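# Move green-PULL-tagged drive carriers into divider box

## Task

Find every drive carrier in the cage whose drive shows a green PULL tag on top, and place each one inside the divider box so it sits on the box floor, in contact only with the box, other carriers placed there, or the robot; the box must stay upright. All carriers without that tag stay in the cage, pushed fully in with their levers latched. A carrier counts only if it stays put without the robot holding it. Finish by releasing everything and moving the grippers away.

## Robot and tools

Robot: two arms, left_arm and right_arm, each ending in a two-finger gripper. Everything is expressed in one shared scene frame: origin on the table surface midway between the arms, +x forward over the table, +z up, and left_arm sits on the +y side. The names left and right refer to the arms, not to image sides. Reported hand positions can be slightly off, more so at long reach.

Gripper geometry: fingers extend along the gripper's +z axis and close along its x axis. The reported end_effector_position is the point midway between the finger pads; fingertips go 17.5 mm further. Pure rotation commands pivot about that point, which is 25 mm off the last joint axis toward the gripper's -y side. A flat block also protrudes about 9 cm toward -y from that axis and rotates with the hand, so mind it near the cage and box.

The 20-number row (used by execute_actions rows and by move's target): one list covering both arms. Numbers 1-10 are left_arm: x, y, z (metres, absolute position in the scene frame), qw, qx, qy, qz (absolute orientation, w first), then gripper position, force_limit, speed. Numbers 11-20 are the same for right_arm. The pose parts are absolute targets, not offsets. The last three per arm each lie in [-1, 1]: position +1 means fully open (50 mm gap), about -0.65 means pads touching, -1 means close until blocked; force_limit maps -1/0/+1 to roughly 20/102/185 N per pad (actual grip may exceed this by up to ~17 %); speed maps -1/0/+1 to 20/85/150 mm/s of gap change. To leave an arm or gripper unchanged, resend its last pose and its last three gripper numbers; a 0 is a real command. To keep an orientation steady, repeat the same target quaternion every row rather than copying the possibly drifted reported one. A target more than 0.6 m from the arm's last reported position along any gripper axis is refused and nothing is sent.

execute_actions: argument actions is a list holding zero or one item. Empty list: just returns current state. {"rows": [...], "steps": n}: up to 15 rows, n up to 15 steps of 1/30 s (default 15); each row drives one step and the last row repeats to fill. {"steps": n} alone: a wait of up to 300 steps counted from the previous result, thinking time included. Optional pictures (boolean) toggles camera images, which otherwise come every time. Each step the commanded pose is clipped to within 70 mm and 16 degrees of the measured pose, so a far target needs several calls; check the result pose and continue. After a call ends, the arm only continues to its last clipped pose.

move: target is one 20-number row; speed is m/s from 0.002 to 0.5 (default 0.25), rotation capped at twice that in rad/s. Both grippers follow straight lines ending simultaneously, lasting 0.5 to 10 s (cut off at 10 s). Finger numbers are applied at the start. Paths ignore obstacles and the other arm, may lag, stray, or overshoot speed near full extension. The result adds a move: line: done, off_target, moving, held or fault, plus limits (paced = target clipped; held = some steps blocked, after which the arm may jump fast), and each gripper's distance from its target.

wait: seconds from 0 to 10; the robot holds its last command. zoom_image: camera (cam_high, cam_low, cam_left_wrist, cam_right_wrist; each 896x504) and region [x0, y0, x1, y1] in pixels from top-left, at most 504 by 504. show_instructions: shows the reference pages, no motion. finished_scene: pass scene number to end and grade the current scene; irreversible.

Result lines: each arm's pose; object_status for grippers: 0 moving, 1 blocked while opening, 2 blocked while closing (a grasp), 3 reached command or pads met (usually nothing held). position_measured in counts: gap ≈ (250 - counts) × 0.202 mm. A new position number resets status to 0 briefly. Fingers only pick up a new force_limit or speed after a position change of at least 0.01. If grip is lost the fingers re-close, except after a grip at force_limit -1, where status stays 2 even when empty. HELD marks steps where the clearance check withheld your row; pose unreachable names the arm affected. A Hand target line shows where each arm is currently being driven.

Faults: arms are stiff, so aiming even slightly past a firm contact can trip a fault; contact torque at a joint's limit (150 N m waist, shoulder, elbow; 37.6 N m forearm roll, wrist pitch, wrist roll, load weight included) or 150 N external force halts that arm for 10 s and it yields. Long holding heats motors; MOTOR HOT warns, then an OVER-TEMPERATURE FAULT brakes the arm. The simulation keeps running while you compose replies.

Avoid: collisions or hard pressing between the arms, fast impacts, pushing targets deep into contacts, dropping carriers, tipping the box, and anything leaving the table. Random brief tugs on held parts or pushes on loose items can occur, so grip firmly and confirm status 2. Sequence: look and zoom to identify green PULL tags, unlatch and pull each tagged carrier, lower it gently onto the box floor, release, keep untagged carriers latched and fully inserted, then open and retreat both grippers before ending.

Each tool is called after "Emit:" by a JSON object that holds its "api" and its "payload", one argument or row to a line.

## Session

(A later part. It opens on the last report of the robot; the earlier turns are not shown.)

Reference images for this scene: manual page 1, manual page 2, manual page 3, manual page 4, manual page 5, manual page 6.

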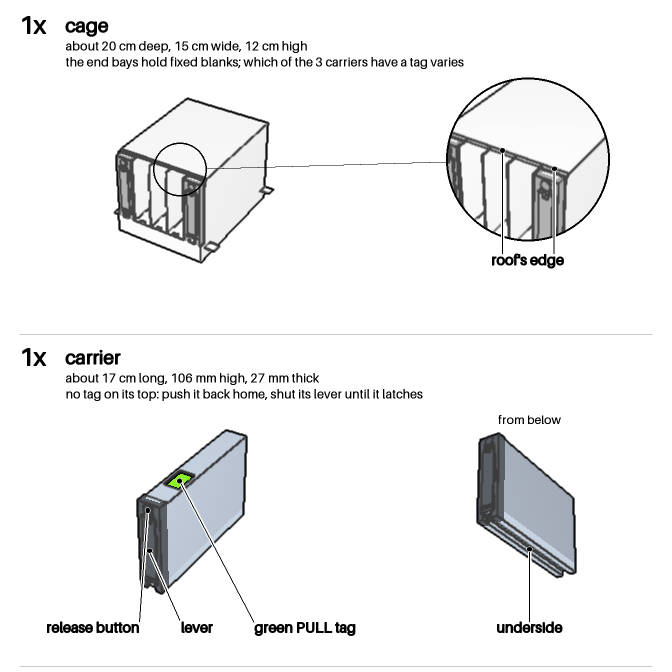

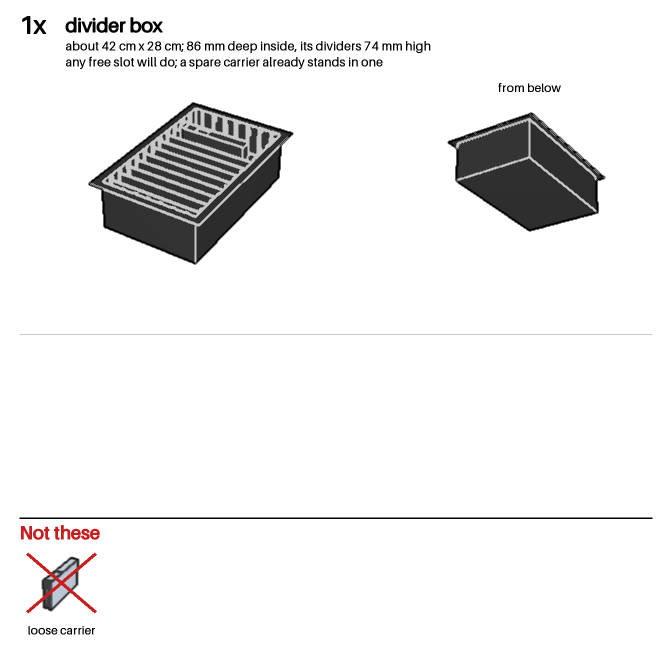

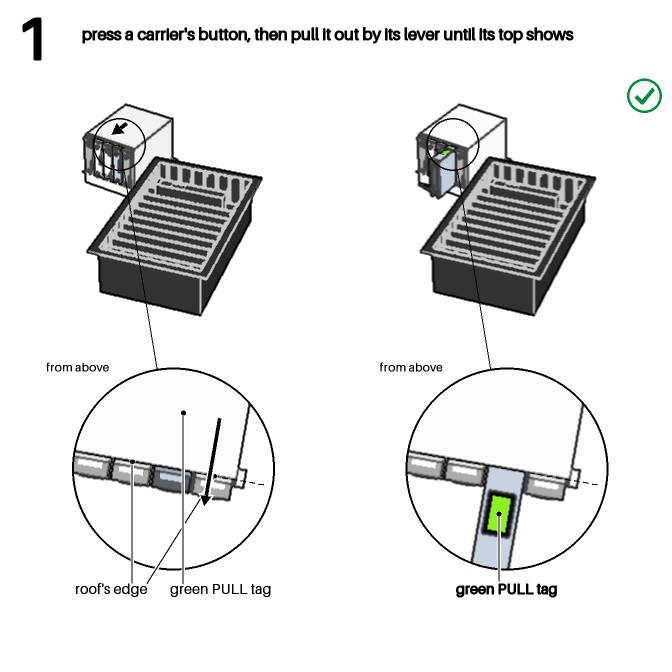

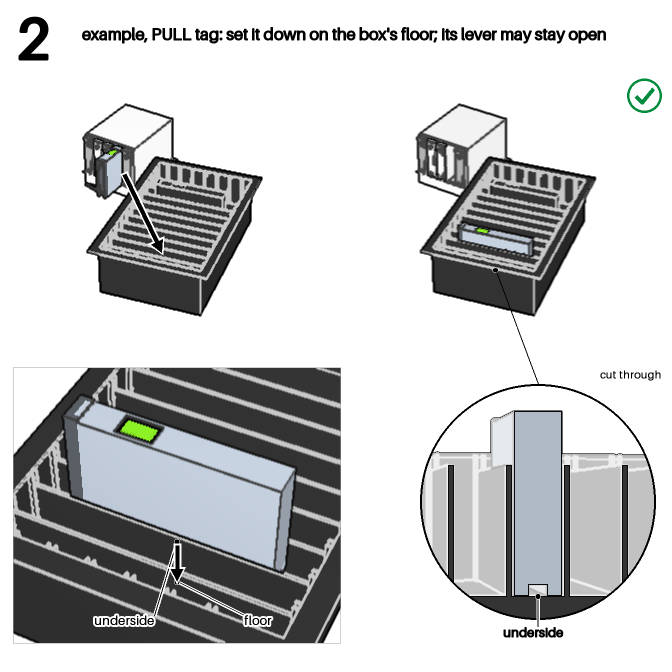

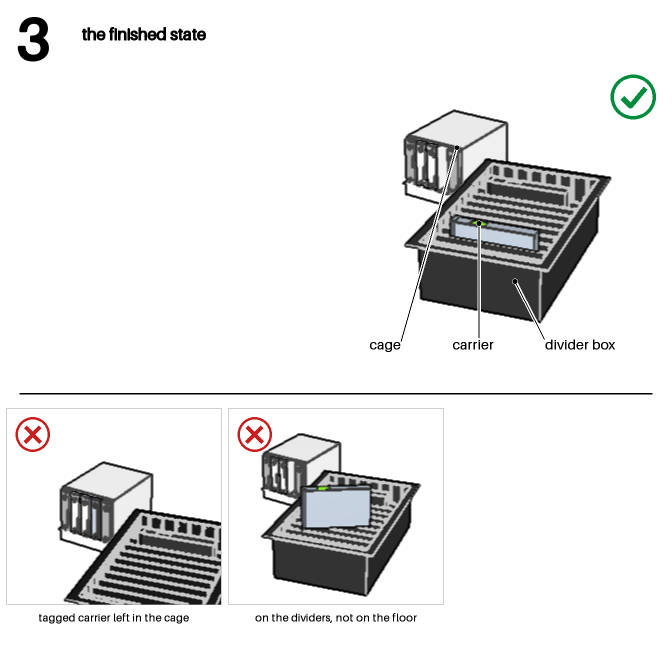

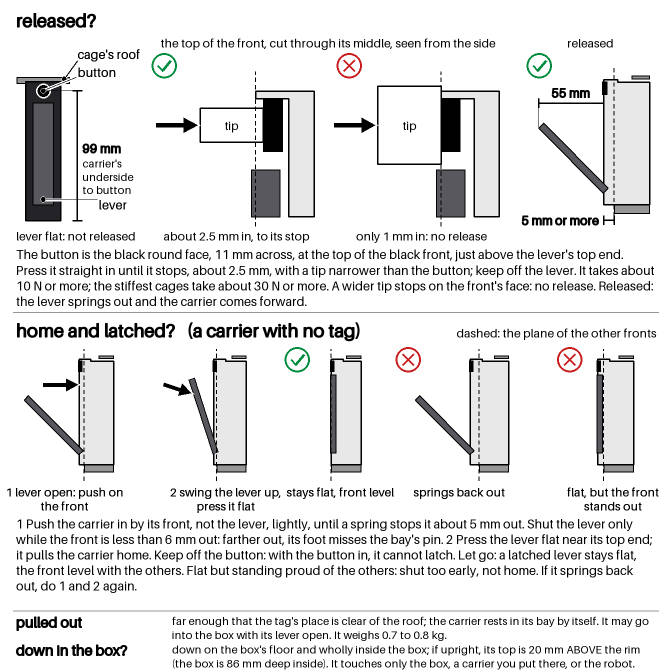

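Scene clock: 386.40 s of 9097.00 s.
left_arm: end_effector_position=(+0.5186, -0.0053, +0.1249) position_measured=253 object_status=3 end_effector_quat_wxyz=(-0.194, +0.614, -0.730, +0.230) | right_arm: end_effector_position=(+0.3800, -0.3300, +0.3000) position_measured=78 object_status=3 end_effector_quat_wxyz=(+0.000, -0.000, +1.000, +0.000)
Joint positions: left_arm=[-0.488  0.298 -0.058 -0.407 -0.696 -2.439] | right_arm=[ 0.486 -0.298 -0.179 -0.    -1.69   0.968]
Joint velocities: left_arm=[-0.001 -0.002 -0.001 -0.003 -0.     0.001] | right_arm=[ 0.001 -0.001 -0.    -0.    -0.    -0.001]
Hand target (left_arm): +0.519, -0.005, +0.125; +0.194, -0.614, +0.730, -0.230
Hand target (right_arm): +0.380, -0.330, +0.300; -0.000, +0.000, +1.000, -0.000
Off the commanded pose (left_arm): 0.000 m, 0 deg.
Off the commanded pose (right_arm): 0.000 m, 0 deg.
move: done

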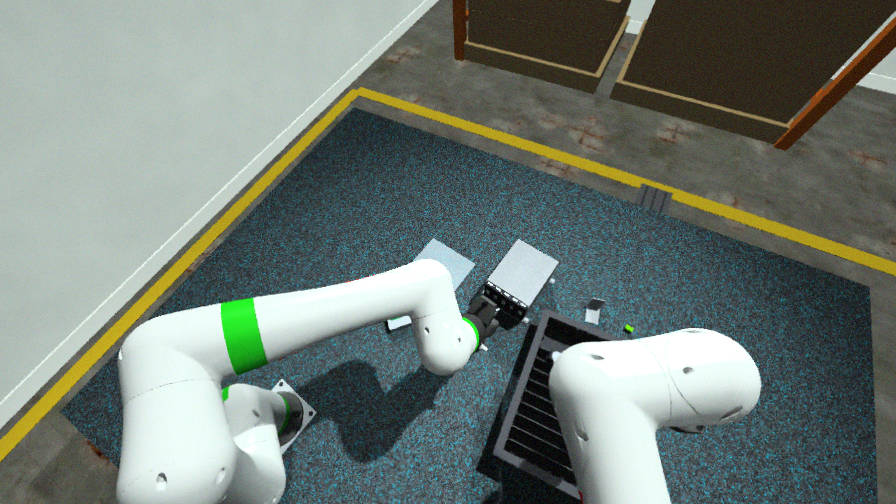

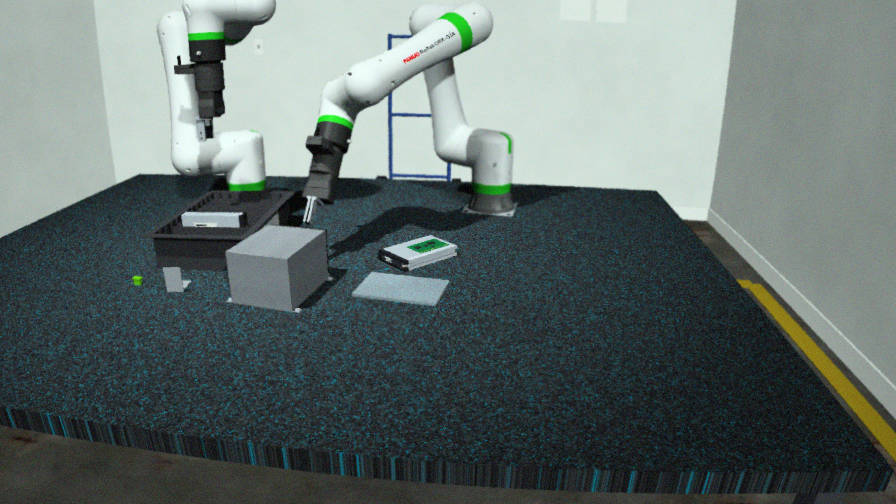

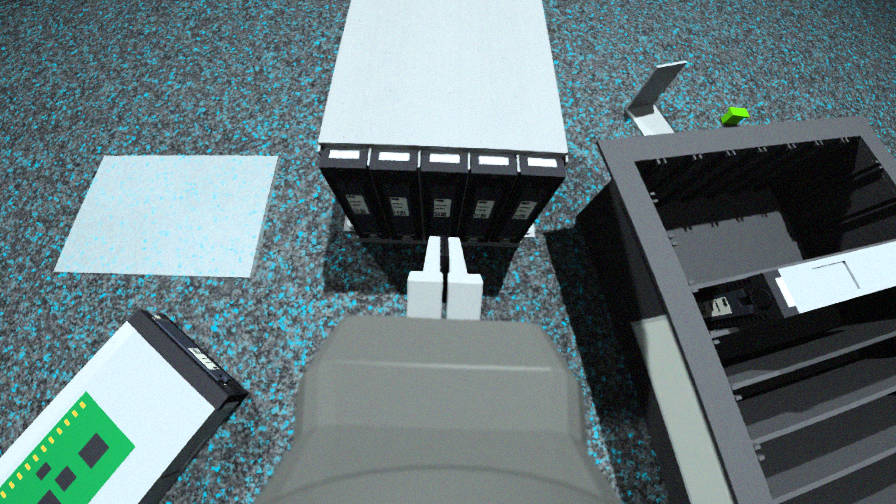

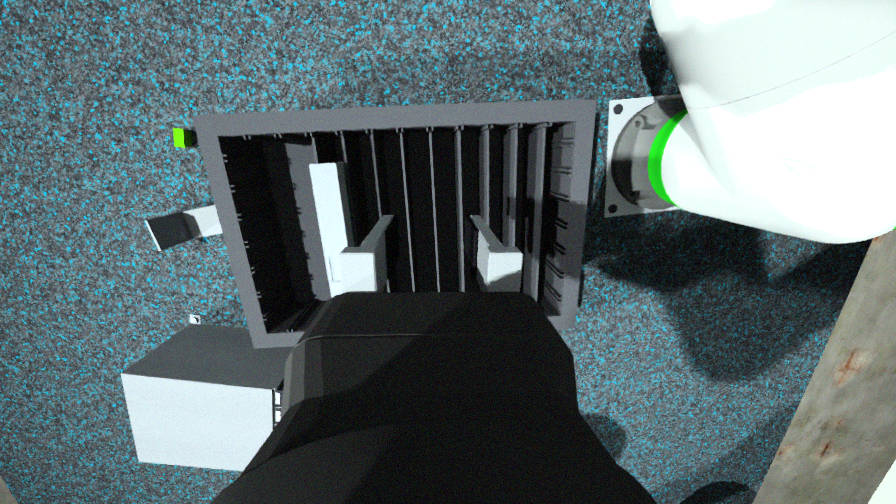

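Emit:
{"api": "move", "payload": {
  "target": [0.5119,-0.0331,0.155,0.1199,-0.4475,0.8560,-0.2294,-1,0,0.5, 0.38,-0.33,0.30,0,0,1,0,0.5,-0.4,0.5],
  "speed": 0.15
}}

Emit:
{"api": "move", "payload": {
  "target": [0.5365,-0.0374,0.122,0.1199,-0.4475,0.8560,-0.2294,-1,0,0.5, 0.38,-0.33,0.30,0,0,1,0,0.5,-0.4,0.5],
  "speed": 0.08
}}

Emit:
{"api": "move", "payload": {
  "target": [0.5474,-0.0392,0.117,0.1199,-0.4475,0.8560,-0.2294,-1,0,0.5, 0.38,-0.33,0.30,0,0,1,0,0.5,-0.4,0.5],
  "speed": 0.03
}}

Emit:
{"api": "zoom_image", "payload": {
  "camera": "cam_left_wrist",
  "region": [370,170,510,270]
}}

Scene clock: 398.07 s of 9097.00 s.
left_arm: end_effector_position=(+0.5117, -0.0332, +0.1550) position_measured=253 object_status=3 end_effector_quat_wxyz=(+0.120, -0.447, +0.856, -0.230) | right_arm: end_effector_position=(+0.3800, -0.3300, +0.3000) position_measured=78 object_status=3 end_effector_quat_wxyz=(-0.000, +0.000, +1.000, +0.000)
Joint positions: left_arm=[-0.348  0.255 -0.144  0.098 -0.653 -3.323] | right_arm=[ 0.486 -0.298 -0.179 -0.    -1.69   0.968]
Joint velocities: left_arm=[ 0.002 -0.    -0.002  0.009 -0.    -0.011] | right_arm=[ 0.001  0.     0.    -0.     0.     0.   ]
Hand target (left_arm): +0.512, -0.033, +0.155; +0.120, -0.447, +0.856, -0.230
Hand target (right_arm): +0.380, -0.330, +0.300; -0.000, +0.000, +1.000, -0.000
Off the commanded pose (left_arm): 0.000 m, 0 deg.
Off the commanded pose (right_arm): 0.000 m, 0 deg.
After step 90, 6.77 s passed at rest.
move: done

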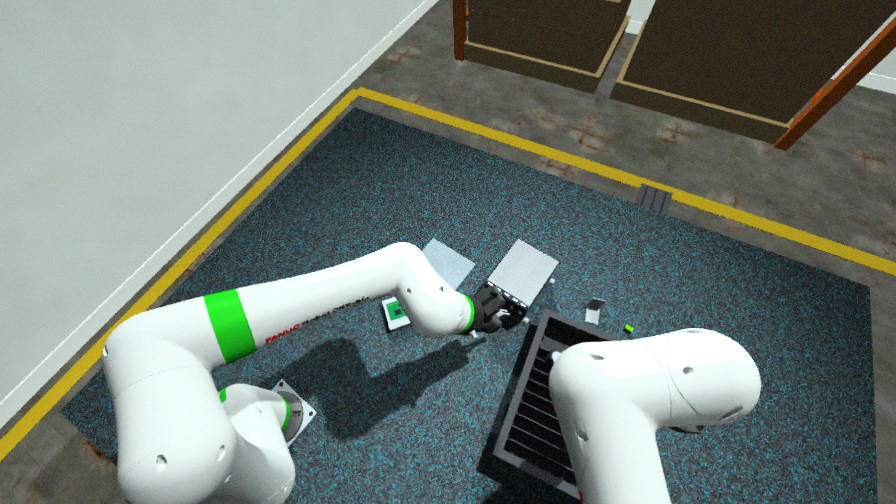

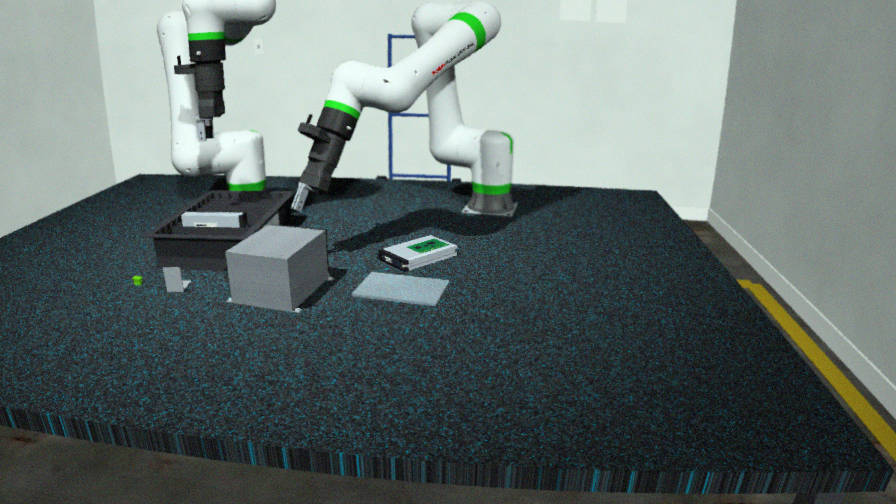

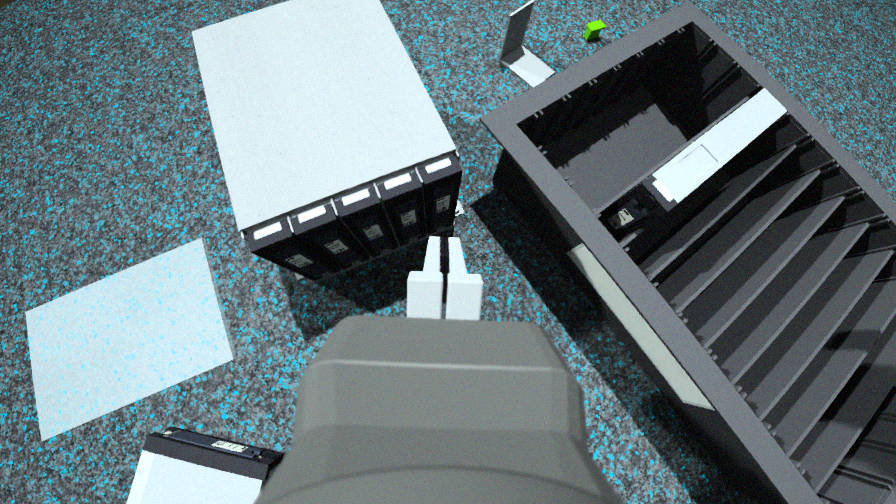

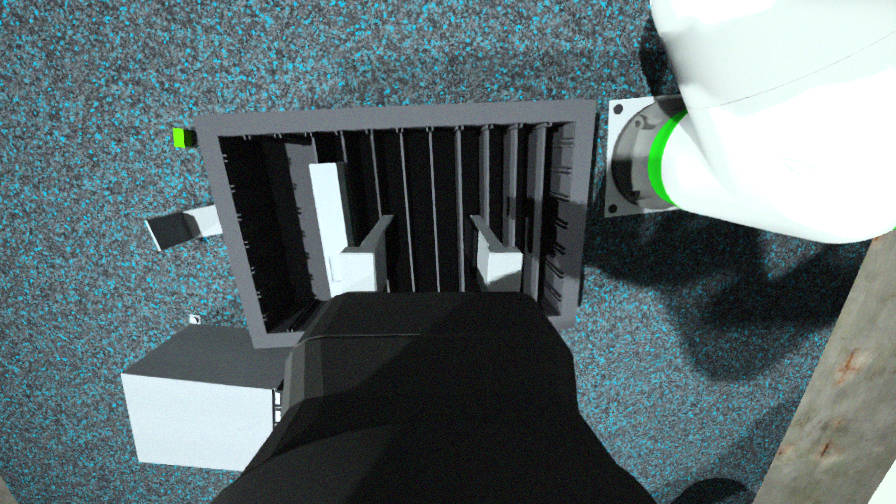

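Scene clock: 398.93 s of 9097.00 s.
left_arm: end_effector_position=(+0.5365, -0.0374, +0.1221) position_measured=253 object_status=3 end_effector_quat_wxyz=(+0.120, -0.448, +0.856, -0.229) | right_arm: end_effector_position=(+0.3800, -0.3300, +0.3000) position_measured=78 object_status=3 end_effector_quat_wxyz=(-0.000, -0.000, +1.000, +0.000)
Joint positions: left_arm=[-0.334  0.336 -0.127  0.119 -0.591 -3.355] | right_arm=[ 0.486 -0.298 -0.179 -0.    -1.69   0.968]
Joint velocities: left_arm=[ 0.001  0.003  0.001  0.002  0.003 -0.001] | right_arm=[ 0.  0. -0.  0.  0.  0.]
Hand target (left_arm): +0.537, -0.037, +0.122; +0.120, -0.448, +0.856, -0.229
Hand target (right_arm): +0.380, -0.330, +0.300; -0.000, +0.000, +1.000, -0.000
Off the commanded pose (left_arm): 0.000 m, 0 deg.
Off the commanded pose (right_arm): 0.000 m, 0 deg.
move: done

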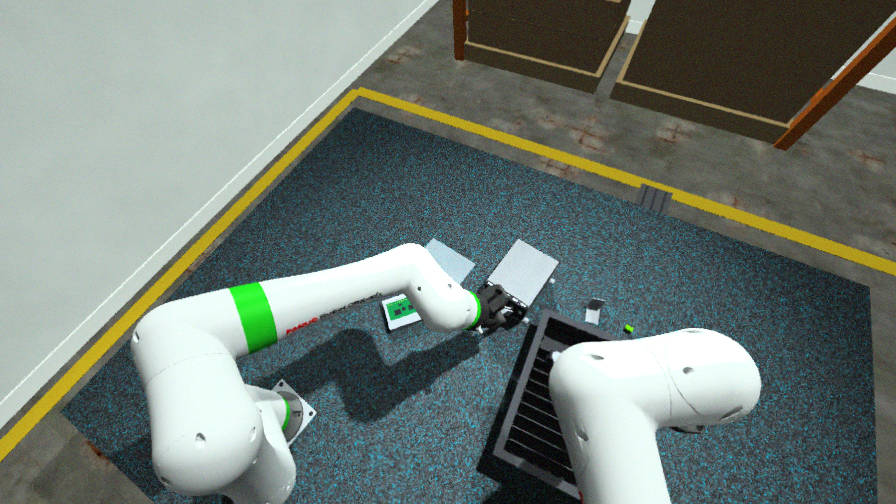

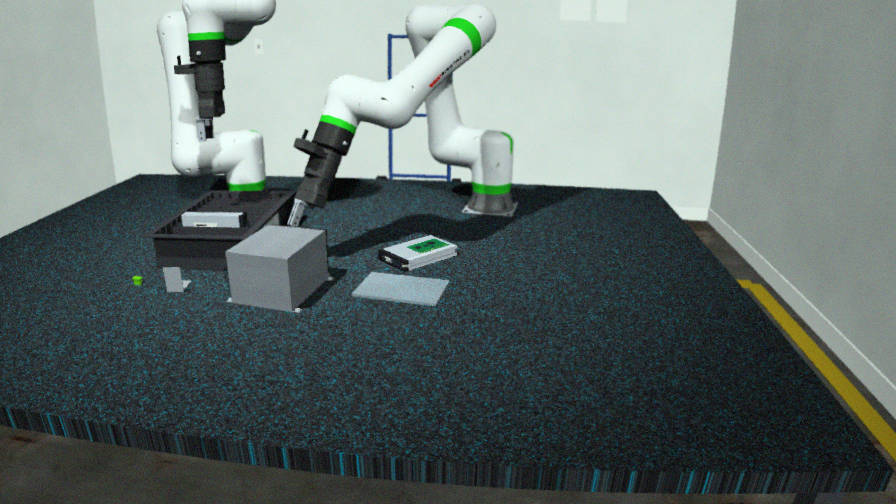

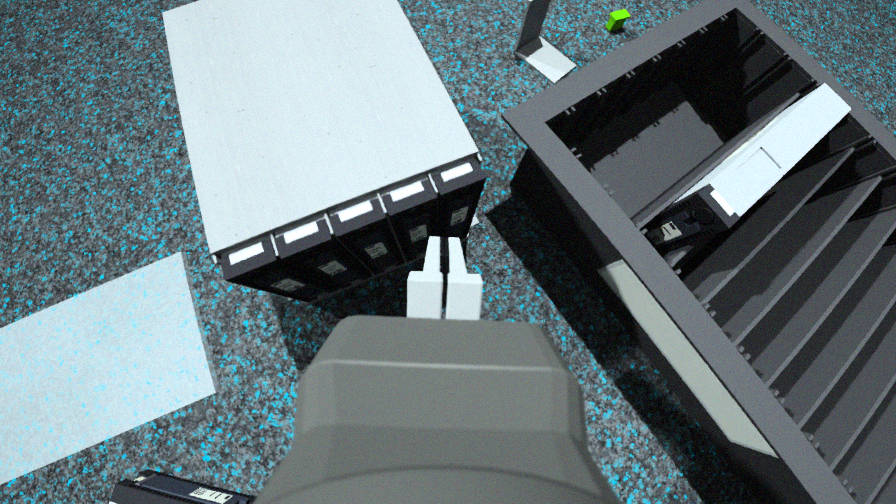

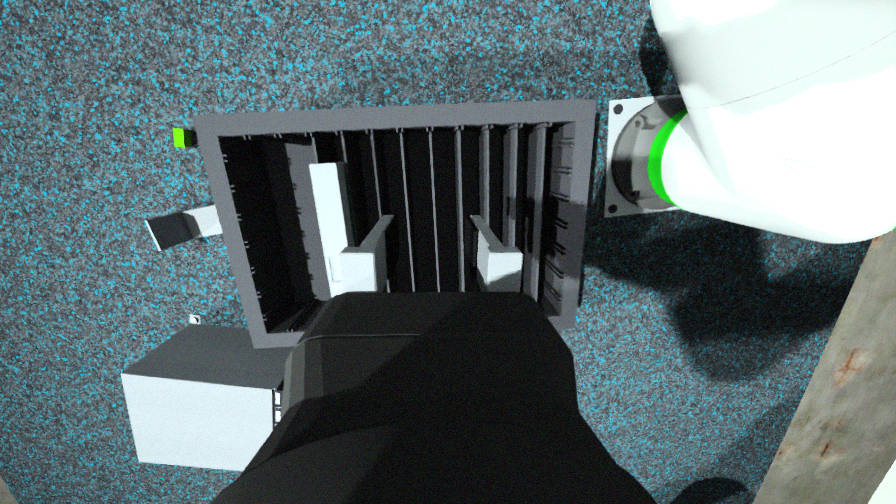

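Scene clock: 399.67 s of 9097.00 s.
left_arm: end_effector_position=(+0.5473, -0.0392, +0.1170) position_measured=253 object_status=3 end_effector_quat_wxyz=(+0.120, -0.447, +0.856, -0.229) | right_arm: end_effector_position=(+0.3800, -0.3300, +0.3000) position_measured=78 object_status=3 end_effector_quat_wxyz=(-0.000, -0.000, +1.000, -0.000)
Joint positions: left_arm=[-0.328  0.363 -0.106  0.125 -0.586 -3.366] | right_arm=[ 0.486 -0.298 -0.179 -0.    -1.69   0.968]
Joint velocities: left_arm=[ 0.     0.002  0.002 -0.     0.001 -0.001] | right_arm=[-0.    -0.     0.     0.     0.    -0.001]
Hand target (left_arm): +0.547, -0.039, +0.117; +0.120, -0.447, +0.856, -0.229
Hand target (right_arm): +0.380, -0.330, +0.300; -0.000, +0.000, +1.000, -0.000
Off the commanded pose (left_arm): 0.000 m, 0 deg.
Off the commanded pose (right_arm): 0.000 m, 0 deg.
move: done

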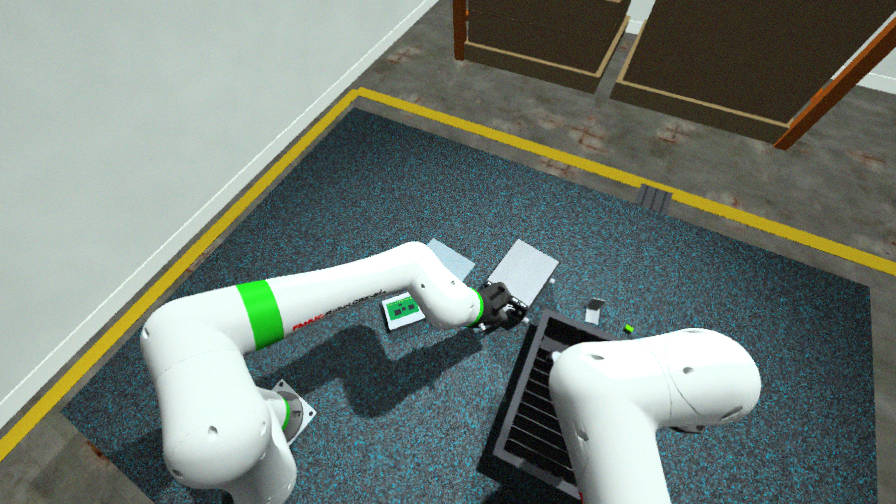

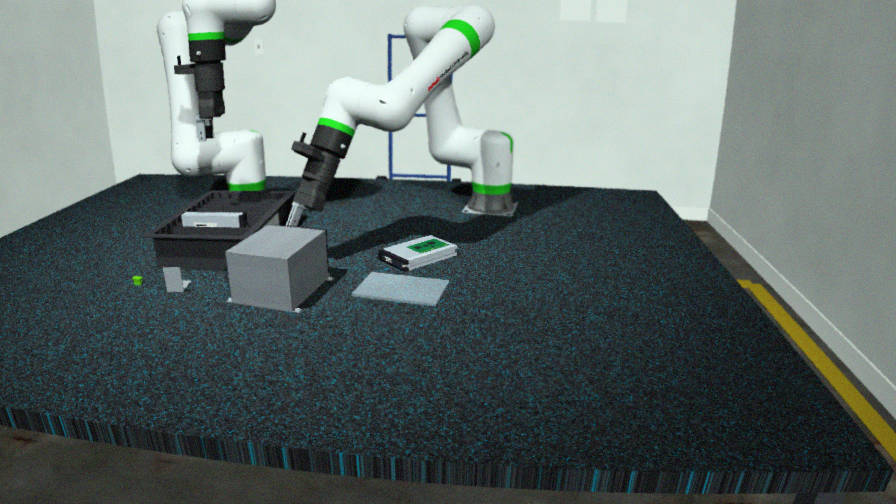

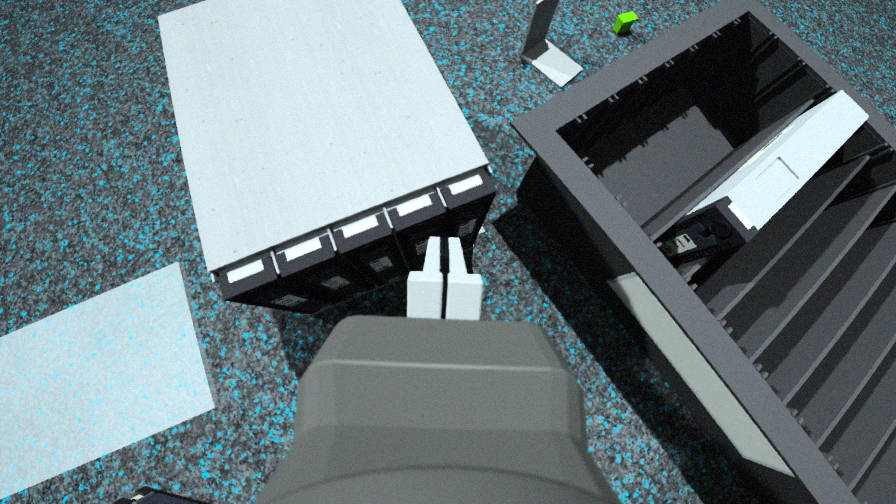

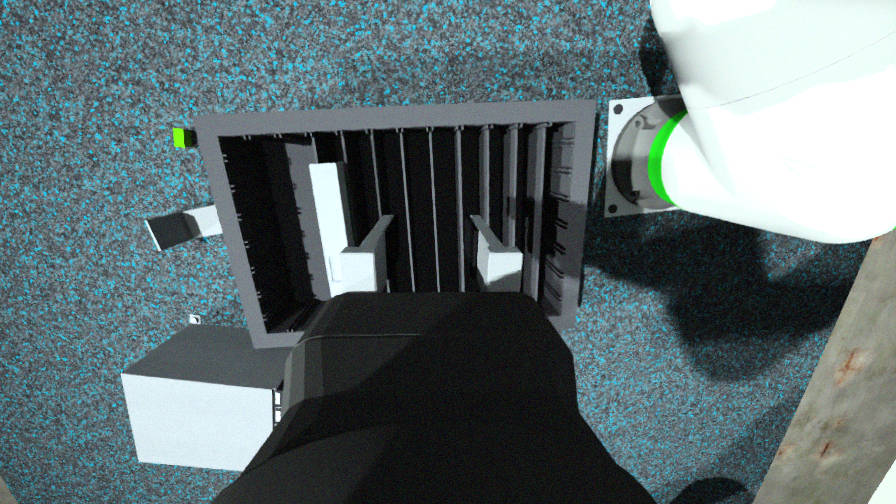

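Region (370, 170, 510, 270) of cam_left_wrist's 896x504 image, scaled by 3.600, with more detail than that image has; it fills the top 360 rows of this view, and the rest is white.

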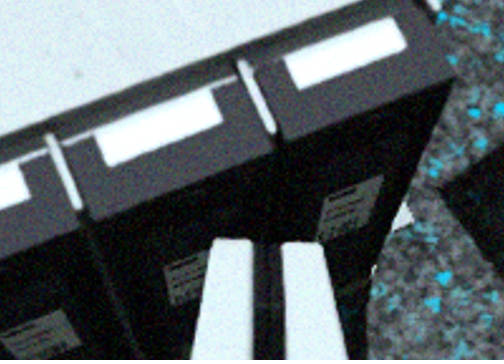

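Emit:
{"api": "move", "payload": {
  "target": [0.5513,-0.0394,0.117,0.1199,-0.4475,0.8560,-0.2294,-1,0,0.5, 0.38,-0.33,0.30,0,0,1,0,0.5,-0.4,0.5],
  "speed": 0.01
}}

Emit:
{"api": "zoom_image", "payload": {
  "camera": "cam_left_wrist",
  "region": [390,180,490,260]
}}

Scene clock: 416.60 s of 9097.00 s.
left_arm: end_effector_position=(+0.5513, -0.0394, +0.1170) position_measured=253 object_status=3 end_effector_quat_wxyz=(+0.120, -0.447, +0.856, -0.229) | right_arm: end_effector_position=(+0.3800, -0.3300, +0.3000) position_measured=78 object_status=3 end_effector_quat_wxyz=(-0.000, -0.000, +1.000, -0.000)
Joint positions: left_arm=[-0.325  0.37  -0.097  0.127 -0.589 -3.371] | right_arm=[ 0.486 -0.298 -0.179  0.    -1.69   0.968]
Joint velocities: left_arm=[ 0.002  0.001  0.001  0.001 -0.001 -0.002] | right_arm=[ 0.001  0.     0.     0.    -0.    -0.   ]
Hand target (left_arm): +0.551, -0.039, +0.117; +0.120, -0.448, +0.856, -0.229
Hand target (right_arm): +0.380, -0.330, +0.300; -0.000, +0.000, +1.000, -0.000
Off the commanded pose (left_arm): 0.000 m, 0 deg.
Off the commanded pose (right_arm): 0.000 m, 0 deg.
After step 90, 13.23 s passed at rest.
move: done

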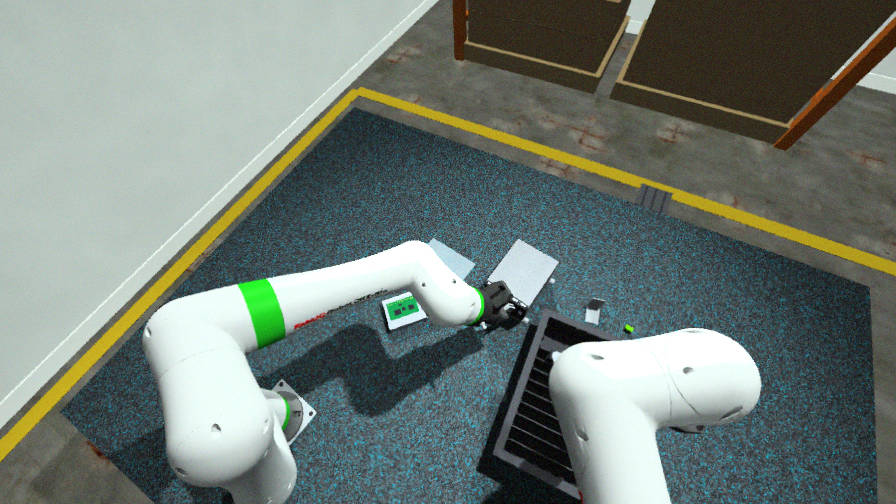

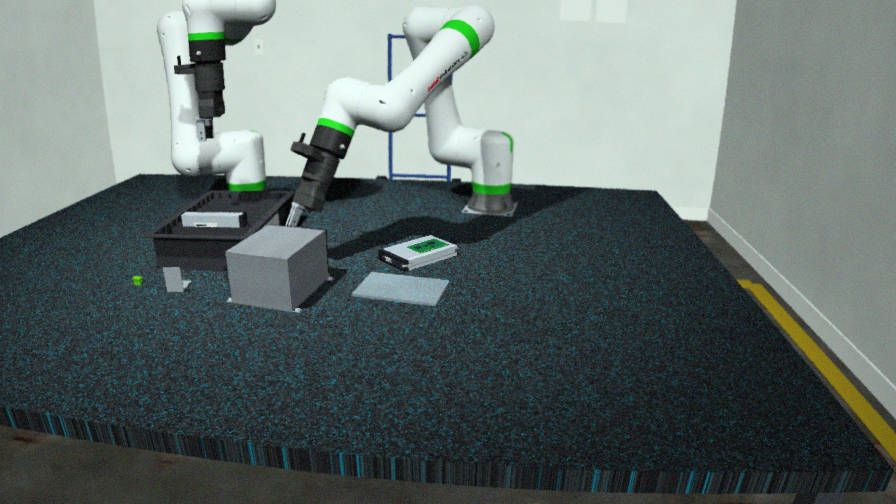

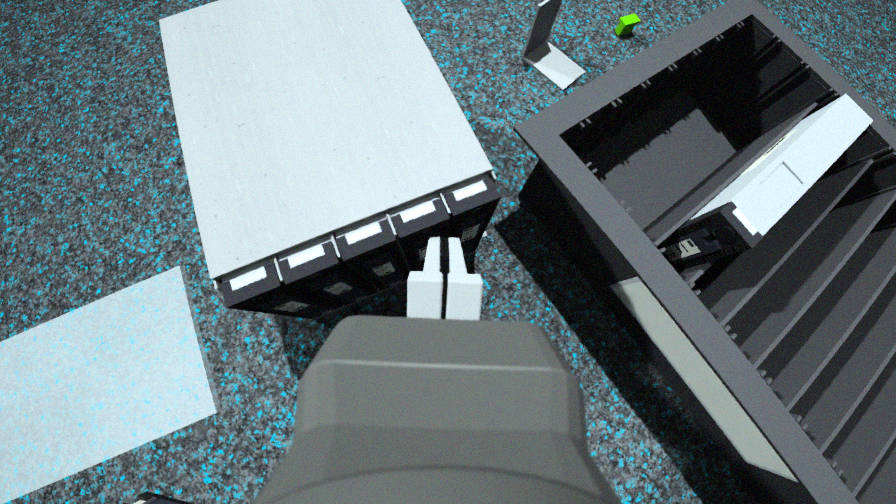

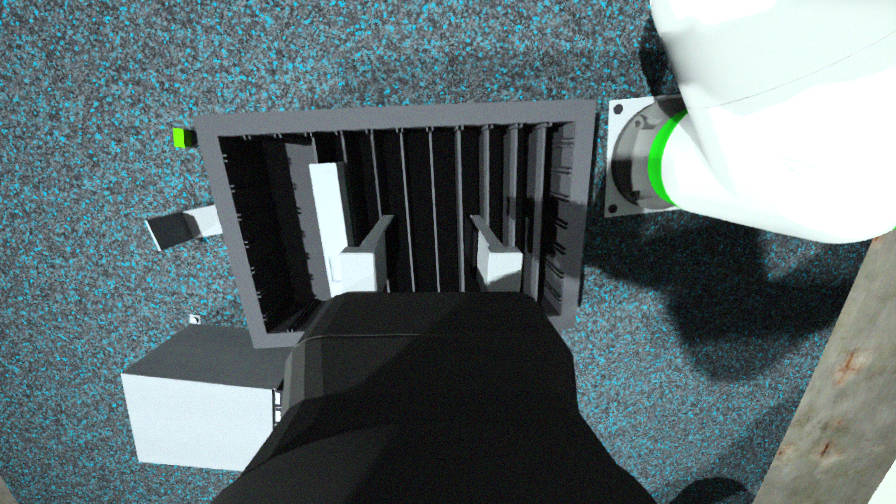

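Region (390, 180, 490, 260) of cam_left_wrist's 896x504 image, scaled by 5.040, with more detail than that image has; it fills the top 403 rows of this view, and the rest is white.

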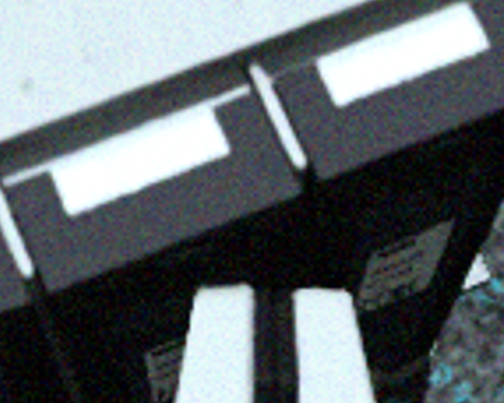

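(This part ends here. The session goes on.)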